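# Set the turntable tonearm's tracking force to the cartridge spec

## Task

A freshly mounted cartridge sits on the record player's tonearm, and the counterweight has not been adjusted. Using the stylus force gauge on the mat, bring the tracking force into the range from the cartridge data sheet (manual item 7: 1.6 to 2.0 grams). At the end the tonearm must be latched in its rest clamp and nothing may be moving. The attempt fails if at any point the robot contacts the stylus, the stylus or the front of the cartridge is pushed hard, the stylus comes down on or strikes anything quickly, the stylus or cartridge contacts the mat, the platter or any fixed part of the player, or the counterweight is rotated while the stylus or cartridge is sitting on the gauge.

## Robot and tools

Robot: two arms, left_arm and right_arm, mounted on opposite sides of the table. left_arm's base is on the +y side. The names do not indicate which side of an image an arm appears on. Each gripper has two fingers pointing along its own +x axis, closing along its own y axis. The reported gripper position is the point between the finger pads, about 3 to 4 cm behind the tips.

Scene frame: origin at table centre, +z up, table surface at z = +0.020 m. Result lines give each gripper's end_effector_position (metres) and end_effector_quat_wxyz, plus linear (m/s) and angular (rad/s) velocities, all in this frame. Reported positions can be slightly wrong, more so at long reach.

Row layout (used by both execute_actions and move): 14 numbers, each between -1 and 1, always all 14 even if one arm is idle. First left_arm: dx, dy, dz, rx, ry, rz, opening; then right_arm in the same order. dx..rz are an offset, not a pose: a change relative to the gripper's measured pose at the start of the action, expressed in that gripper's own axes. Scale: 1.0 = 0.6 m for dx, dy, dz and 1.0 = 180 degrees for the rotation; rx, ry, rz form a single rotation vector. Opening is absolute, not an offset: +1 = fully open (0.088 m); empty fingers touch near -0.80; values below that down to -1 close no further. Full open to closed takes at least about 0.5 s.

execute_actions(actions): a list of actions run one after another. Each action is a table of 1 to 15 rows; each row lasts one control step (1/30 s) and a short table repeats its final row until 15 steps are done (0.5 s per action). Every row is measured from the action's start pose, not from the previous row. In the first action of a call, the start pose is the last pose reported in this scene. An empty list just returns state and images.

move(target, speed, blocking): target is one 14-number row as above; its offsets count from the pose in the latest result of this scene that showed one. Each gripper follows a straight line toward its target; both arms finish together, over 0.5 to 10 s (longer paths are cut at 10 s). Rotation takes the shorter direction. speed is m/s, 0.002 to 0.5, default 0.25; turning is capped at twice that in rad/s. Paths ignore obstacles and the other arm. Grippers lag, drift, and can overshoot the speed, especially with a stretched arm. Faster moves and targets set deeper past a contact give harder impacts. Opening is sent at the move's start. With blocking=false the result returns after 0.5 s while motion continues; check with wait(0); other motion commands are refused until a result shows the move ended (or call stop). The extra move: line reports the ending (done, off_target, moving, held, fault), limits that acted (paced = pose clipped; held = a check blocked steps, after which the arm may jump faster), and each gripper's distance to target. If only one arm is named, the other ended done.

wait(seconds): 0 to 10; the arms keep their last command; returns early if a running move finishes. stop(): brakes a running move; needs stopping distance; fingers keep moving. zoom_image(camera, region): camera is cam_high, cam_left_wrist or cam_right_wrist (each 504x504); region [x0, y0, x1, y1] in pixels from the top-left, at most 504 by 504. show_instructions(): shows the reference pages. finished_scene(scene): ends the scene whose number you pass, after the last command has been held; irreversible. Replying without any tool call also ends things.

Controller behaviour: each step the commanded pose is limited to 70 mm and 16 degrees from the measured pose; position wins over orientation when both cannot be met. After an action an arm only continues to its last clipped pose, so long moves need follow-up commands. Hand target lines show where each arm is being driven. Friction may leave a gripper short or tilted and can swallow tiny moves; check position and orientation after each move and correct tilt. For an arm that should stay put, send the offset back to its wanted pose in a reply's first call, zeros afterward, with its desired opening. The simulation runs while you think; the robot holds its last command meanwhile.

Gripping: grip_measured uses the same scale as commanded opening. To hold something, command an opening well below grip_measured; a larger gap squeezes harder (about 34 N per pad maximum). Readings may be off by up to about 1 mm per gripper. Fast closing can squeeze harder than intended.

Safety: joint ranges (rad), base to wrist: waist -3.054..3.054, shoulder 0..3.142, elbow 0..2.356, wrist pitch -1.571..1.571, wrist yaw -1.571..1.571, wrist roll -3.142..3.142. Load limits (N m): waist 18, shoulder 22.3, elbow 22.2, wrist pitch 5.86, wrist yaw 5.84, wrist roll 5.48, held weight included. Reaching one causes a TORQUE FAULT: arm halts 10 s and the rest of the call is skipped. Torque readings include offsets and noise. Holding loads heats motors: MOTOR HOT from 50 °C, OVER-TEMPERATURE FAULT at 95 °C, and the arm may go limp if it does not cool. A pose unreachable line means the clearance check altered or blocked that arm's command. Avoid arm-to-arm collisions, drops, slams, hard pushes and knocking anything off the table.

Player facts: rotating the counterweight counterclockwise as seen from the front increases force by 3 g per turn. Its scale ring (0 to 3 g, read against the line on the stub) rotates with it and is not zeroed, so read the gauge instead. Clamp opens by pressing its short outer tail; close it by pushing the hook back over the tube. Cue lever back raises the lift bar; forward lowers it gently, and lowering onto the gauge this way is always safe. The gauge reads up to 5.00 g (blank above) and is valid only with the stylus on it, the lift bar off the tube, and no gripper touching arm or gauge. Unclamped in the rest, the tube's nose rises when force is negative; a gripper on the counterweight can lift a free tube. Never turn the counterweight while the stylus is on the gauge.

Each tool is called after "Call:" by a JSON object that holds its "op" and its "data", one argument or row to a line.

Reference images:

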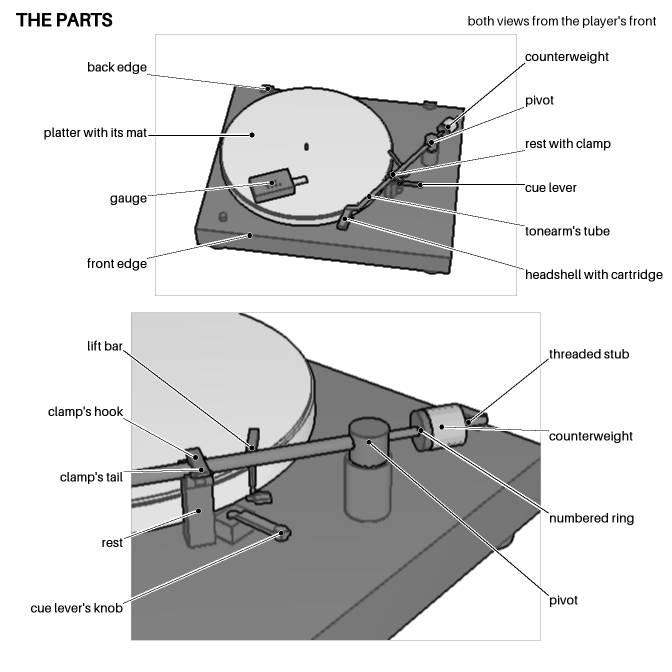

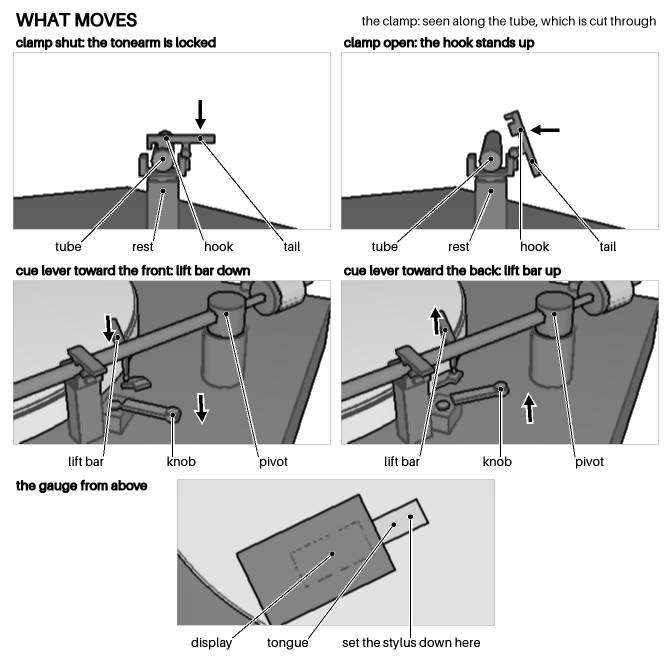

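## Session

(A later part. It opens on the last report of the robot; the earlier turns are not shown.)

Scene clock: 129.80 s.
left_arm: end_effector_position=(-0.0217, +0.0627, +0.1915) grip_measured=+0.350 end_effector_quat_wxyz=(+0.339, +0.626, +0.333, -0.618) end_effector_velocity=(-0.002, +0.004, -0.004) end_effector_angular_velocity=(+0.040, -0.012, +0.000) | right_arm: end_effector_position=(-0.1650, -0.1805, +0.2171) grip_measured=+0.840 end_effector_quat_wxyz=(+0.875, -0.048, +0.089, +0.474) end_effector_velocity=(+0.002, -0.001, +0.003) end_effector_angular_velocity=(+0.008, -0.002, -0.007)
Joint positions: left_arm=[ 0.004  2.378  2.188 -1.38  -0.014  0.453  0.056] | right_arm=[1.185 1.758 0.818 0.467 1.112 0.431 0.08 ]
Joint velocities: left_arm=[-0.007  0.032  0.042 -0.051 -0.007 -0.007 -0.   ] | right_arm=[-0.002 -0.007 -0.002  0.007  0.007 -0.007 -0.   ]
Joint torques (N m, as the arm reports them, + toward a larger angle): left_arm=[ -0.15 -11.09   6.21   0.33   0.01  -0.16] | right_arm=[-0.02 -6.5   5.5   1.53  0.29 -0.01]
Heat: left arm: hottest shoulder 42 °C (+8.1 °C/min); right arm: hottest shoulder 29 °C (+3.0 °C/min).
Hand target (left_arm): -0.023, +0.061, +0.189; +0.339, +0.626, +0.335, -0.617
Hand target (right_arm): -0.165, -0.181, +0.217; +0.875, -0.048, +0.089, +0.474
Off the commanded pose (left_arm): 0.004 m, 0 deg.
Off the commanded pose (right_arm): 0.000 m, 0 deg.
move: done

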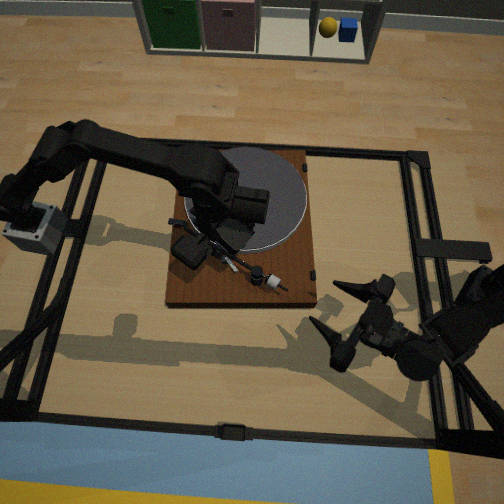

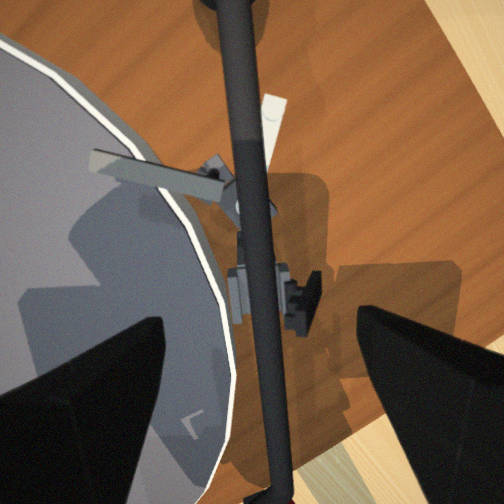

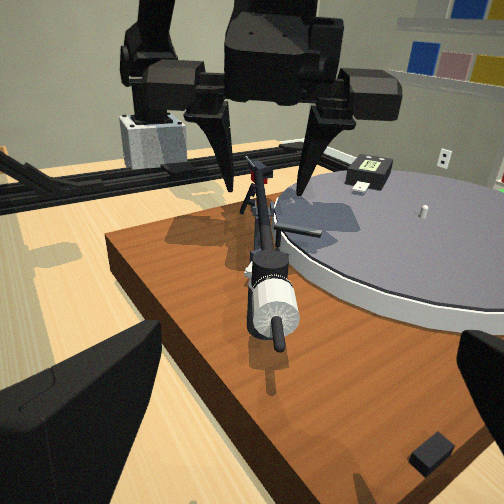

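Call:
{"op": "move", "data": {
  "target": [0.004,0.028,0.002,0,0,0,-0.15,0,0,0,0,0,0,0.84],
  "speed": 0.025
}}

Call:
{"op": "zoom_image", "data": {
  "camera": "cam_right_wrist",
  "region": [200, 130, 340, 270]
}}

Scene clock: 131.53 s.
left_arm: end_effector_position=(-0.0085, +0.0546, +0.1912) grip_measured=-0.150 end_effector_quat_wxyz=(+0.340, +0.623, +0.336, -0.619) end_effector_velocity=(+0.004, -0.000, +0.003) end_effector_angular_velocity=(-0.005, -0.022, +0.010) | right_arm: end_effector_position=(-0.1650, -0.1805, +0.2171) grip_measured=+0.840 end_effector_quat_wxyz=(+0.875, -0.048, +0.089, +0.474) end_effector_velocity=(+0.001, -0.001, +0.001) end_effector_angular_velocity=(+0.008, +0.013, +0.003)
Joint positions: left_arm=[ 0.036  2.416  2.255 -1.409 -0.009  0.479  0.032] | right_arm=[1.185 1.758 0.818 0.467 1.112 0.431 0.08 ]
Joint velocities: left_arm=[ 0.002 -0.002  0.007 -0.007 -0.022 -0.007 -0.   ] | right_arm=[-0.002 -0.007 -0.007  0.007 -0.007  0.007 -0.   ]
Joint torques (N m, as the arm reports them, + toward a larger angle): left_arm=[ -0.06 -11.31   6.17   0.38  -0.16   0.14] | right_arm=[-0.02 -6.49  5.49  1.53  0.29 -0.01]
Heat: left arm: hottest shoulder 42 °C (+7.0 °C/min); right arm: hottest shoulder 28 °C (+2.0 °C/min).
Hand target (left_arm): -0.008, +0.052, +0.189; +0.339, +0.626, +0.333, -0.618
Hand target (right_arm): -0.165, -0.181, +0.217; +0.875, -0.048, +0.089, +0.474
Off the commanded pose (left_arm): 0.003 m, 0 deg.
Off the commanded pose (right_arm): 0.000 m, 0 deg.
move: done

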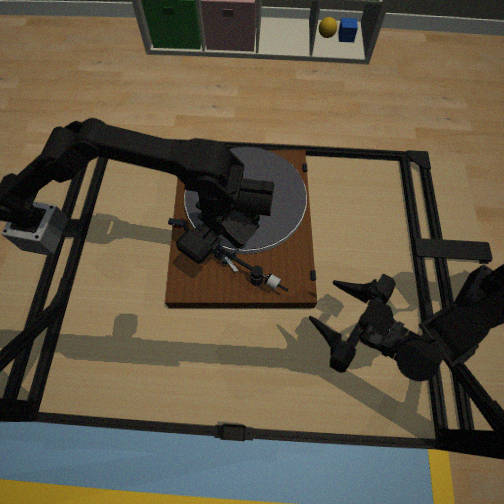

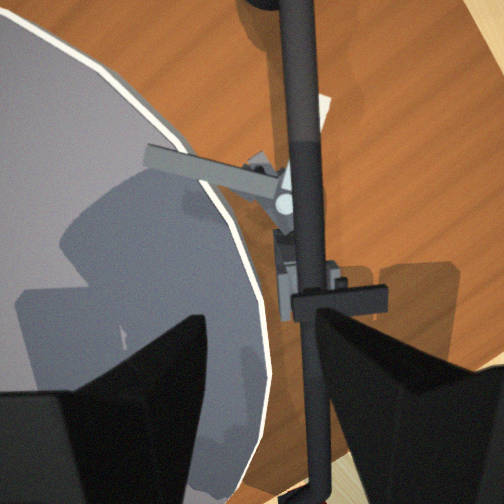

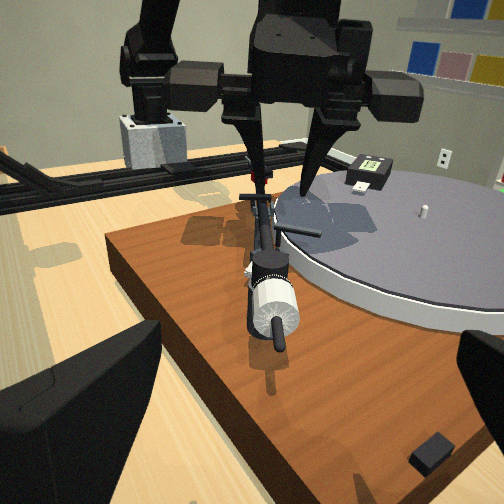

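Region (200, 130, 340, 270) of cam_right_wrist's 504x504 image, scaled by 3.600, with more detail than that image has.

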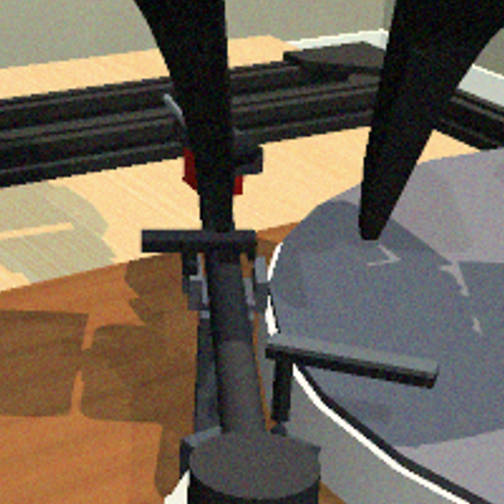

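Call:
{"op": "move", "data": {
  "target": [-0.04,-0.03,0.0,0,-0.2,0,-0.15,0.10,0.013,-0.118,0,-0.065,0,0.5],
  "speed": 0.2
}}

Scene clock: 135.07 s.
left_arm: end_effector_position=(-0.0243, +0.0615, +0.2130) grip_measured=-0.150 end_effector_quat_wxyz=(+0.426, +0.404, +0.214, -0.780) end_effector_velocity=(+0.000, +0.003, -0.000) end_effector_angular_velocity=(-0.000, -0.003, +0.007) | right_arm: end_effector_position=(-0.1484, -0.1400, +0.1414) grip_measured=+0.500 end_effector_quat_wxyz=(+0.879, +0.007, +0.002, +0.477) end_effector_velocity=(-0.001, +0.001, +0.002) end_effector_angular_velocity=(+0.011, +0.002, +0.020)
Joint positions: left_arm=[ 0.099  1.913  1.393 -0.498  0.298  0.462  0.032] | right_arm=[1.089 2.3   0.828 1.479 1.061 0.007 0.064]
Joint velocities: left_arm=[-0.002 -0.012 -0.017  0.007 -0.007 -0.007 -0.   ] | right_arm=[-0.002  0.002 -0.002  0.022 -0.022 -0.007  0.   ]
Joint torques (N m, as the arm reports them, + toward a larger angle): left_arm=[  0.26 -11.47   3.95   1.62   0.44  -0.2 ] | right_arm=[-0.33 -6.28  3.63  1.75 -0.08 -0.2 ]
Heat: left arm: hottest shoulder 42 °C (+7.1 °C/min); right arm: hottest shoulder 28 °C (+2.0 °C/min).
Hand target (left_arm): -0.024, +0.064, +0.215; -0.428, -0.400, -0.216, +0.781
Hand target (right_arm): -0.148, -0.139, +0.137; +0.879, +0.001, -0.000, +0.477
Off the commanded pose (left_arm): 0.004 m, 0 deg.
Off the commanded pose (right_arm): 0.006 m, 1 deg.
move: done

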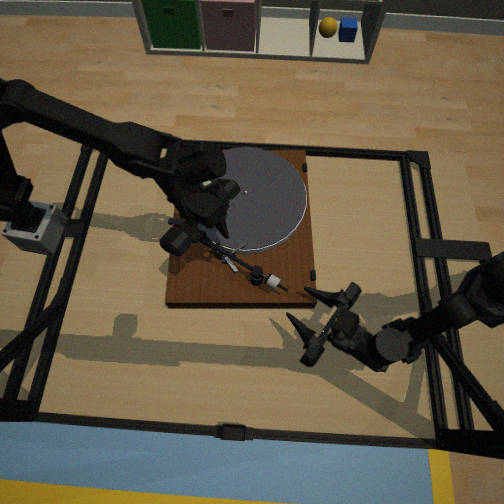

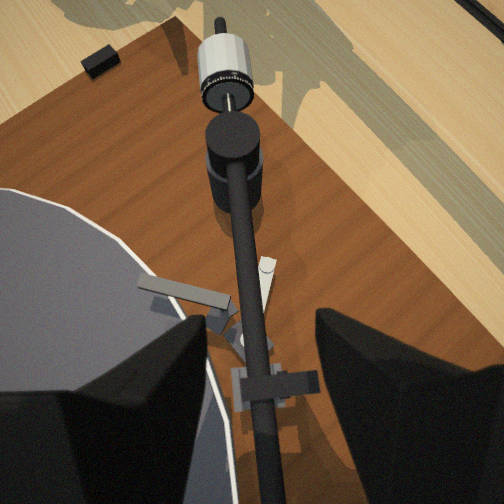

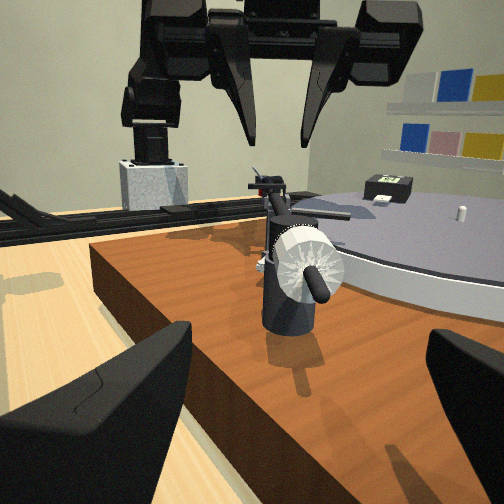

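Call:
{"op": "zoom_image", "data": {
  "camera": "cam_left_wrist",
  "region": [190, 55, 270, 125]
}}

Call:
{"op": "move", "data": {
  "target": [0.03,0,0.04,0,-0.04,0,-0.15,0.095,-0.011,-0.003,0,0,0.007,0.3],
  "speed": 0.1
}}

Region (190, 55, 270, 125) of cam_left_wrist's 504x504 image, scaled by 6.300, with more detail than that image has; it fills the top 441 rows of this view, and the rest is white.

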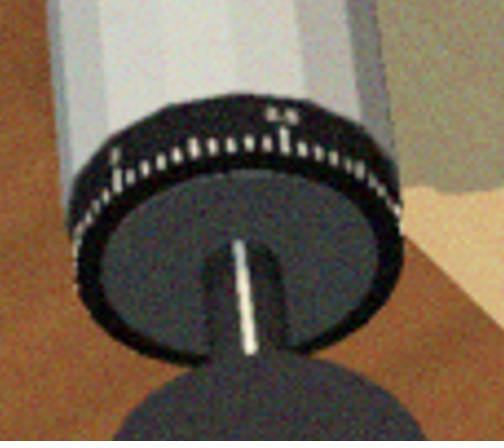

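Scene clock: 137.10 s.
left_arm: end_effector_position=(-0.0390, +0.0339, +0.2214) grip_measured=-0.150 end_effector_quat_wxyz=(+0.444, +0.352, +0.178, -0.805) end_effector_velocity=(-0.000, -0.004, +0.005) end_effector_angular_velocity=(-0.019, +0.009, +0.018) | right_arm: end_effector_position=(-0.1128, -0.0974, +0.1458) grip_measured=+0.300 end_effector_quat_wxyz=(+0.874, +0.012, -0.000, +0.486) end_effector_velocity=(-0.002, +0.003, -0.002) end_effector_angular_velocity=(-0.028, -0.025, +0.019)
Joint positions: left_arm=[ 0.081  1.945  1.391 -0.321  0.335  0.413  0.032] | right_arm=[0.945 2.325 0.927 1.417 0.895 0.006 0.054]
Joint velocities: left_arm=[-0.002 -0.002  0.002  0.022 -0.007 -0.022 -0.   ] | right_arm=[-0.002 -0.002  0.002 -0.022 -0.022 -0.022 -0.   ]
Joint torques (N m, as the arm reports them, + toward a larger angle): left_arm=[-0.21 -8.96  4.26  1.8   0.41 -0.16] | right_arm=[-0.3  -6.88  4.18  1.37  0.    0.13]
Heat: left arm: hottest shoulder 42 °C (+7.1 °C/min); right arm: hottest shoulder 28 °C (+2.0 °C/min).
Hand target (left_arm): -0.041, +0.036, +0.212; -0.439, -0.354, -0.188, +0.804
Hand target (right_arm): -0.112, -0.096, +0.140; +0.874, +0.007, +0.002, +0.486
Off the commanded pose (left_arm): 0.010 m, 1 deg.
Off the commanded pose (right_arm): 0.006 m, 1 deg.
move: off_target (left_arm)

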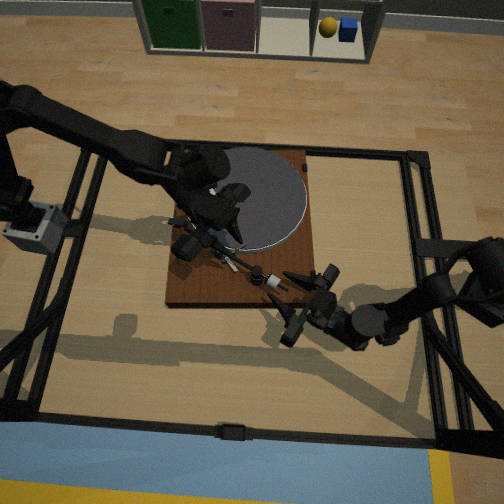

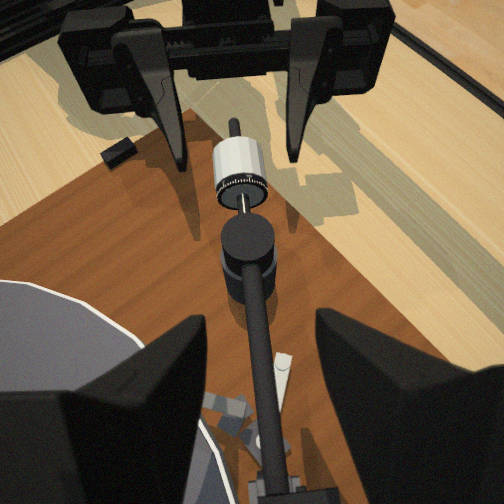

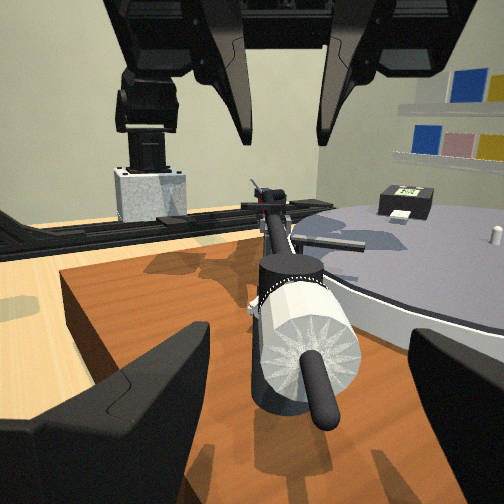

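Call:
{"op": "move", "data": {
  "target": [0,0,0,0,0,0,-0.15,0.022,0,-0.016,0.075,0.004,0,0.0],
  "speed": 0.15
}}

Call:
{"op": "execute_actions", "data": {
  "actions": [
    [[0,0,0,0,0,0,-0.15,0,0,0,0,0,0,-0.15],[0,0,0,0,0,0,-0.15,0,0,0,0,0,0,-0.2],[0,0,0,0,0,0,-0.15,0,0,0,0,0,0,-0.23],[0,0,0,0,0,0,-0.15,0,0,0,0,0,0,-0.25],[0,0,0,0,0,0,-0.15,0,0,0,0,0,0,-0.27],[0,0,0,0,0,0,-0.15,0,0,0,0,0,0,-0.29],[0,0,0,0,0,0,-0.15,0,0,0,0,0,0,-0.31]]
  ]
}}

Scene clock: 139.37 s.
left_arm: end_effector_position=(-0.0390, +0.0338, +0.2214) grip_measured=-0.150 end_effector_quat_wxyz=(+0.444, +0.352, +0.178, -0.805) end_effector_velocity=(-0.005, -0.001, +0.003) end_effector_angular_velocity=(-0.004, +0.019, +0.004) | right_arm: end_effector_position=(-0.1071, -0.0891, +0.1434) grip_measured=+0.000 end_effector_quat_wxyz=(+0.868, +0.110, +0.056, +0.481) end_effector_velocity=(-0.001, +0.001, -0.001) end_effector_angular_velocity=(-0.003, +0.004, +0.020)
Joint positions: left_arm=[ 0.081  1.945  1.391 -0.319  0.335  0.412  0.032] | right_arm=[0.924 2.342 0.958 1.398 0.879 0.237 0.039]
Joint velocities: left_arm=[-0.007 -0.002  0.002  0.007  0.007 -0.022 -0.   ] | right_arm=[-0.002 -0.002 -0.002 -0.007 -0.022  0.007 -0.   ]
Joint torques (N m, as the arm reports them, + toward a larger angle): left_arm=[  0.01 -10.41   5.51   1.54   0.2    0.  ] | right_arm=[-0.65 -6.47  4.85  1.3  -0.4   0.61]
Heat: left arm: hottest shoulder 42 °C (+6.0 °C/min); right arm: hottest shoulder 28 °C (+2.0 °C/min).
Hand target (left_arm): -0.039, +0.034, +0.221; -0.444, -0.352, -0.178, +0.805
Hand target (right_arm): -0.106, -0.086, +0.136; +0.866, +0.112, +0.062, +0.483
Off the commanded pose (left_arm): 0.000 m, 0 deg.
Off the commanded pose (right_arm): 0.008 m, 1 deg.
move: done

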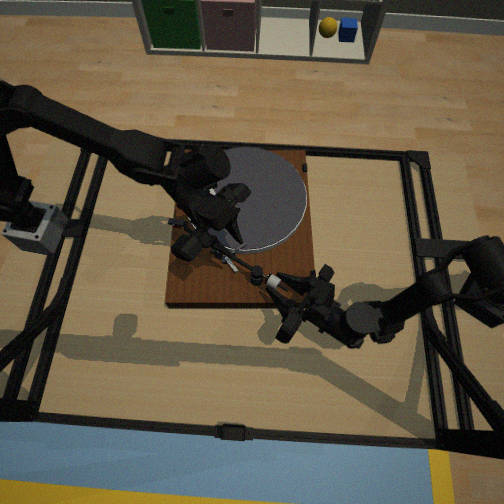

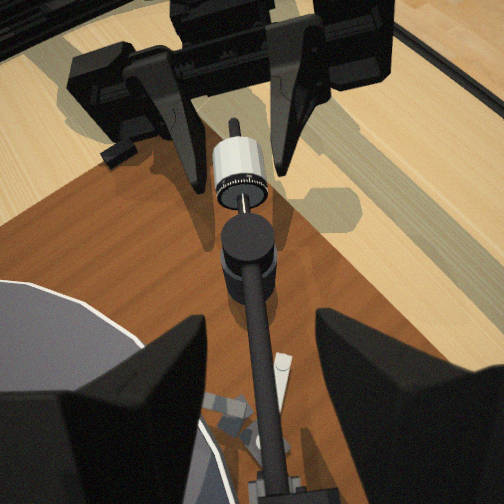

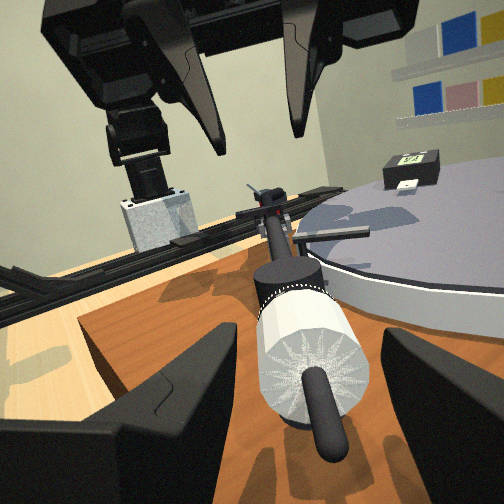

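Scene clock: 139.87 s.
left_arm: end_effector_position=(-0.0390, +0.0338, +0.2214) grip_measured=-0.150 end_effector_quat_wxyz=(+0.444, +0.352, +0.178, -0.805) end_effector_velocity=(+0.000, +0.004, -0.001) end_effector_angular_velocity=(+0.025, +0.007, +0.018) | right_arm: end_effector_position=(-0.1080, -0.0889, +0.1437) grip_measured=-0.264 end_effector_quat_wxyz=(+0.867, +0.110, +0.055, +0.482) end_effector_velocity=(+0.002, -0.001, -0.001) end_effector_angular_velocity=(-0.019, -0.021, -0.010)
Joint positions: left_arm=[ 0.081  1.945  1.391 -0.319  0.335  0.412  0.032] | right_arm=[0.926 2.342 0.959 1.399 0.878 0.234 0.026]
Joint velocities: left_arm=[-0.002 -0.007 -0.002 -0.022 -0.007 -0.022 -0.   ] | right_arm=[-0.002 -0.002 -0.002 -0.007  0.007 -0.022 -0.   ]
Joint torques (N m, as the arm reports them, + toward a larger angle): left_arm=[  0.01 -10.38   5.5    1.61   0.21  -0.01] | right_arm=[-0.17 -8.4   3.68  1.6   0.01  0.06]
Heat: left arm: hottest shoulder 42 °C (+6.1 °C/min); right arm: hottest shoulder 28 °C (+2.0 °C/min).
Hand target (left_arm): -0.039, +0.034, +0.221; -0.444, -0.352, -0.178, +0.805
Hand target (right_arm): -0.107, -0.089, +0.143; +0.868, +0.110, +0.056, +0.481
Off the commanded pose (left_arm): 0.000 m, 0 deg.
Off the commanded pose (right_arm): 0.001 m, 0 deg.

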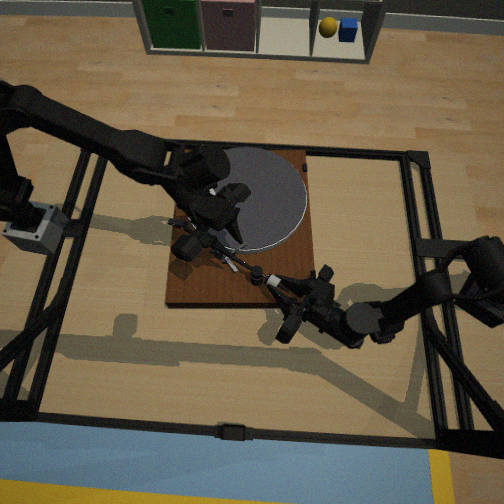

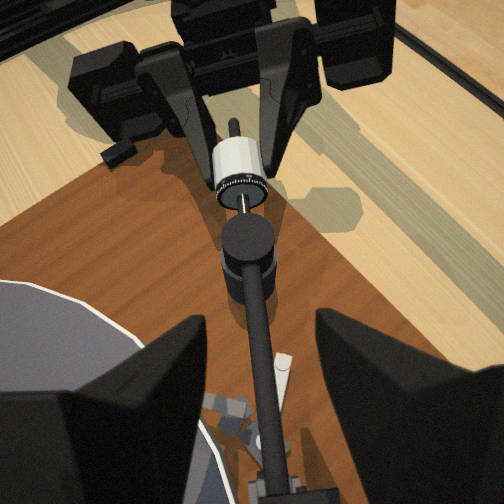

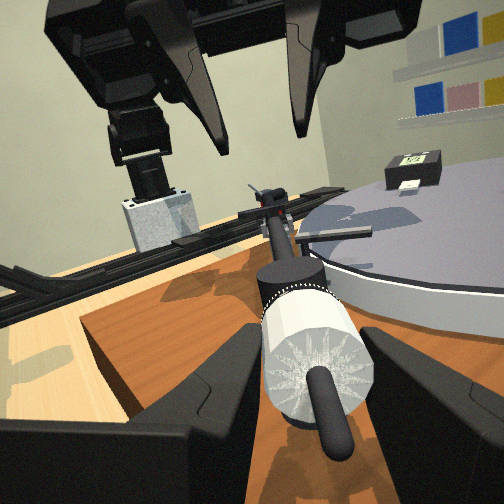

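Bar touches the hinge at +13°. Roll 72°.

Call:
{"op": "move", "data": {
  "target": [0,0,0,0,0,0,-0.15,0,0,0,-0.4,0,0,-0.31],
  "speed": 0.35
}}

Call:
{"op": "zoom_image", "data": {
  "camera": "cam_left_wrist",
  "region": [200, 150, 280, 220]
}}

Scene clock: 142.80 s.
left_arm: end_effector_position=(-0.0390, +0.0338, +0.2214) grip_measured=-0.150 end_effector_quat_wxyz=(+0.444, +0.352, +0.178, -0.805) end_effector_velocity=(+0.002, +0.002, -0.003) end_effector_angular_velocity=(+0.009, -0.022, +0.006) | right_arm: end_effector_position=(-0.1089, -0.0897, +0.1442) grip_measured=-0.267 end_effector_quat_wxyz=(+0.770, -0.417, -0.236, +0.422) end_effector_velocity=(-0.001, +0.001, -0.001) end_effector_angular_velocity=(-0.019, -0.021, +0.019)
Joint positions: left_arm=[ 0.081  1.945  1.391 -0.319  0.335  0.412  0.032] | right_arm=[ 0.93   2.341  0.959  1.401  0.885 -1.013  0.026]
Joint velocities: left_arm=[-0.002 -0.002 -0.007 -0.007 -0.022  0.007  0.   ] | right_arm=[-0.002 -0.002 -0.002 -0.007 -0.022 -0.022  0.   ]
Joint torques (N m, as the arm reports them, + toward a larger angle): left_arm=[  0.01 -10.35   5.49   1.62   0.2   -0.01] | right_arm=[-0.41 -8.41  3.73  1.59 -0.22 -0.33]
Heat: left arm: hottest shoulder 41 °C (+5.1 °C/min); right arm: hottest shoulder 28 °C (+1.0 °C/min).
Hand target (left_arm): -0.039, +0.034, +0.221; -0.444, -0.352, -0.178, +0.805
Hand target (right_arm): -0.108, -0.089, +0.144; +0.766, -0.421, -0.239, +0.423
Off the commanded pose (left_arm): 0.000 m, 0 deg.
Off the commanded pose (right_arm): 0.001 m, 1 deg.
move: done

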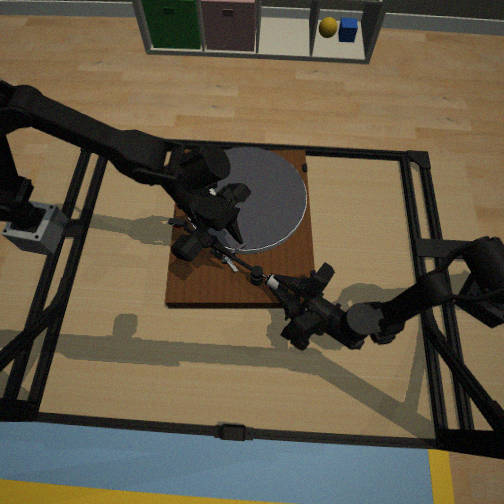

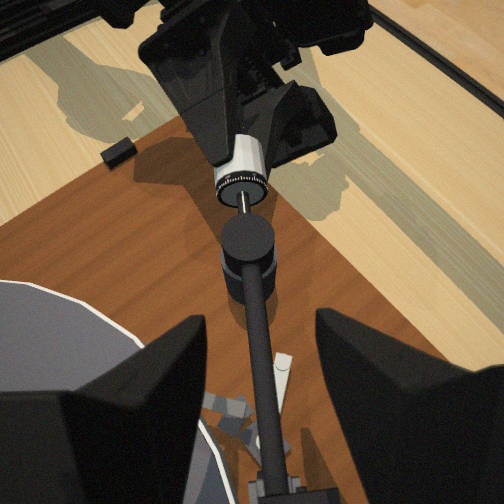

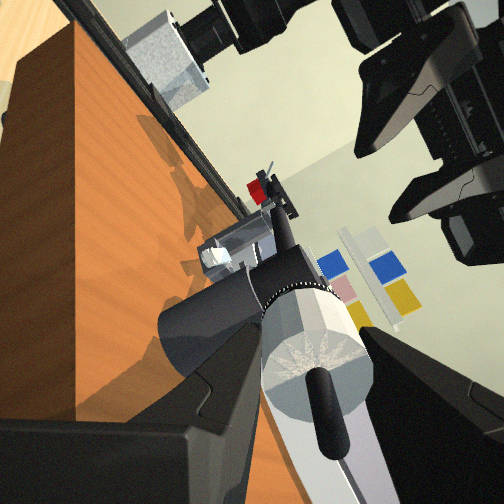

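Region (200, 150, 280, 220) of cam_left_wrist's 504x504 image, scaled by 6.300, with more detail than that image has; it fills the top 441 rows of this view, and the rest is white.

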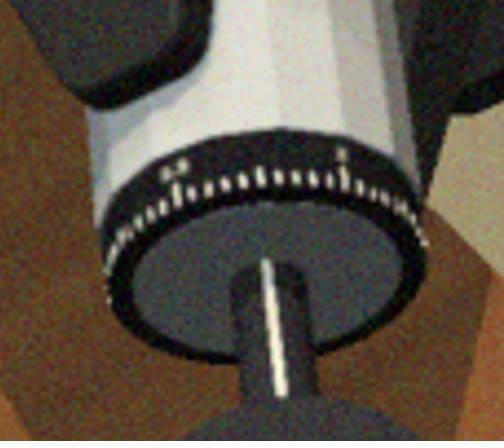

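Call:
{"op": "move", "data": {
  "target": [0,0,0,0,0,0,-0.15,0,0,0,0.385,0,0,-0.13],
  "speed": 0.5
}}

Call:
{"op": "move", "data": {
  "target": [0,0,0,0,0,0,-0.15,0,0,0,-0.395,0,0,-0.31],
  "speed": 0.5
}}

Call:
{"op": "zoom_image", "data": {
  "camera": "cam_left_wrist",
  "region": [200, 150, 280, 220]
}}

Scene clock: 145.23 s.
left_arm: end_effector_position=(-0.0390, +0.0338, +0.2214) grip_measured=-0.150 end_effector_quat_wxyz=(+0.444, +0.352, +0.178, -0.805) end_effector_velocity=(-0.000, +0.002, -0.001) end_effector_angular_velocity=(+0.010, -0.002, +0.008) | right_arm: end_effector_position=(-0.1092, -0.0895, +0.1450) grip_measured=-0.130 end_effector_quat_wxyz=(+0.870, +0.093, +0.044, +0.483) end_effector_velocity=(+0.001, -0.000, -0.005) end_effector_angular_velocity=(-0.012, +0.001, +0.005)
Joint positions: left_arm=[ 0.081  1.945  1.391 -0.319  0.335  0.412  0.032] | right_arm=[0.93  2.341 0.959 1.405 0.883 0.189 0.033]
Joint velocities: left_arm=[-0.002 -0.002 -0.002 -0.007 -0.007 -0.007 -0.   ] | right_arm=[-0.002  0.007 -0.002 -0.007 -0.007  0.007 -0.   ]
Joint torques (N m, as the arm reports them, + toward a larger angle): left_arm=[  0.03 -10.33   5.47   1.62   0.2   -0.01] | right_arm=[-0.02 -8.39  3.68  1.43  0.07  0.17]
Heat: left arm: hottest shoulder 41 °C (+4.0 °C/min); right arm: hottest shoulder 28 °C (+1.0 °C/min).
Hand target (left_arm): -0.039, +0.034, +0.221; -0.444, -0.352, -0.178, +0.805
Hand target (right_arm): -0.109, -0.090, +0.144; +0.870, +0.095, +0.046, +0.482
Off the commanded pose (left_arm): 0.000 m, 0 deg.
Off the commanded pose (right_arm): 0.001 m, 0 deg.
move: done

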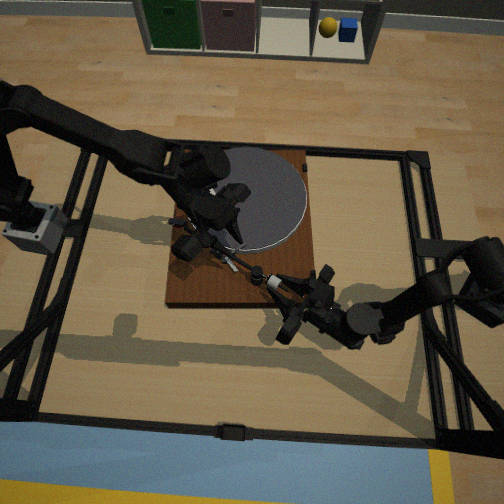

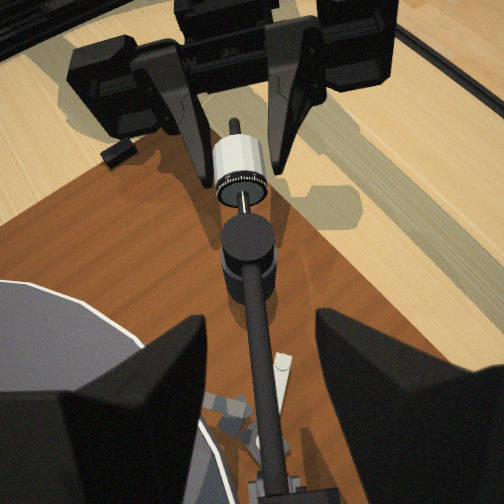

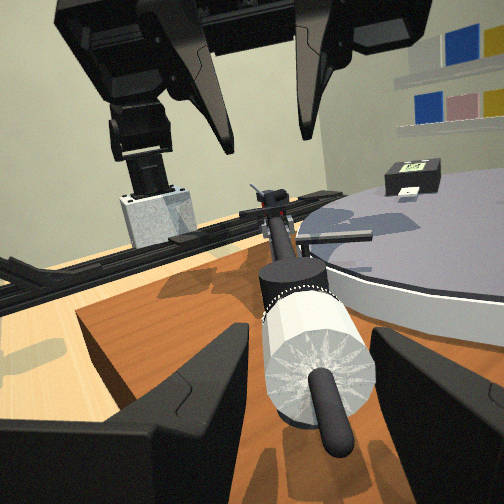

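Scene clock: 147.07 s.
left_arm: end_effector_position=(-0.0390, +0.0338, +0.2213) grip_measured=-0.150 end_effector_quat_wxyz=(+0.444, +0.352, +0.178, -0.805) end_effector_velocity=(+0.000, +0.005, -0.005) end_effector_angular_velocity=(+0.029, -0.003, +0.008) | right_arm: end_effector_position=(-0.1100, -0.0903, +0.1451) grip_measured=-0.266 end_effector_quat_wxyz=(+0.764, -0.427, -0.242, +0.418) end_effector_velocity=(+0.001, -0.001, +0.000) end_effector_angular_velocity=(-0.009, -0.018, +0.005)
Joint positions: left_arm=[ 0.081  1.945  1.391 -0.32   0.335  0.412  0.032] | right_arm=[ 0.934  2.339  0.958  1.402  0.891 -1.042  0.026]
Joint velocities: left_arm=[-0.002 -0.002 -0.007 -0.022 -0.007 -0.007 -0.   ] | right_arm=[-0.002 -0.002 -0.007  0.007 -0.007 -0.022 -0.   ]
Joint torques (N m, as the arm reports them, + toward a larger angle): left_arm=[  0.04 -10.33   5.51   1.62   0.2   -0.01] | right_arm=[-0.35 -8.28  3.73  1.99 -0.3  -0.24]
Heat: left arm: hottest shoulder 41 °C (+4.0 °C/min); right arm: hottest shoulder 29 °C (+2.0 °C/min).
Hand target (left_arm): -0.039, +0.034, +0.221; -0.444, -0.352, -0.178, +0.805
Hand target (right_arm): -0.109, -0.090, +0.145; +0.762, -0.430, -0.245, +0.418
Off the commanded pose (left_arm): 0.000 m, 0 deg.
Off the commanded pose (right_arm): 0.001 m, 1 deg.
move: done

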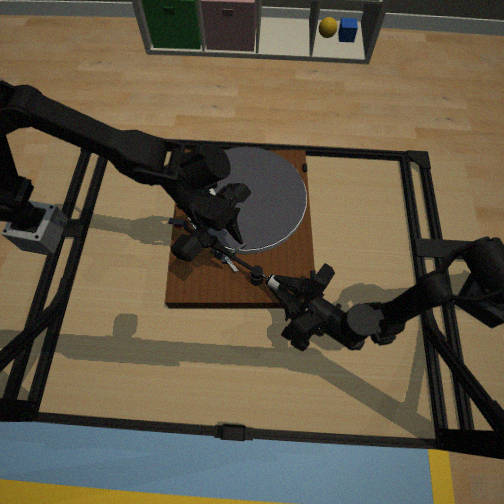

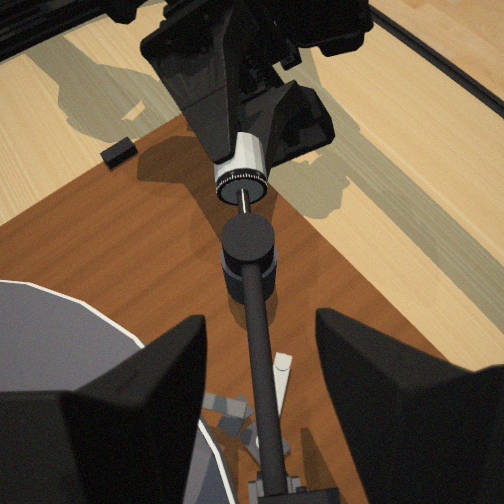

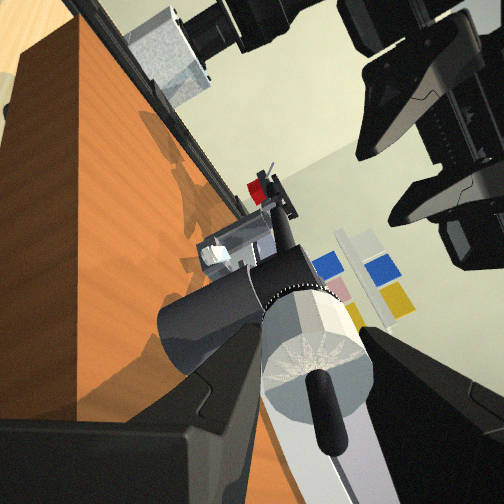

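Region (200, 150, 280, 220) of cam_left_wrist's 504x504 image, scaled by 6.300, with more detail than that image has; it fills the top 441 rows of this view, and the rest is white.

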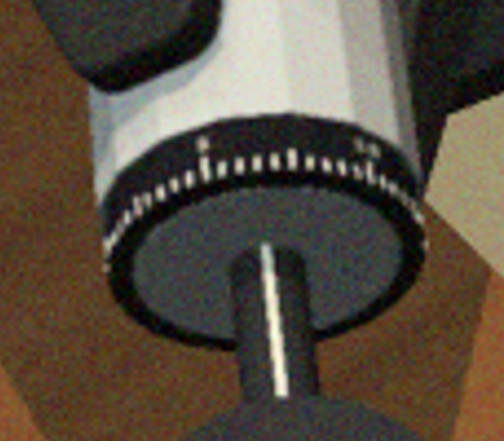

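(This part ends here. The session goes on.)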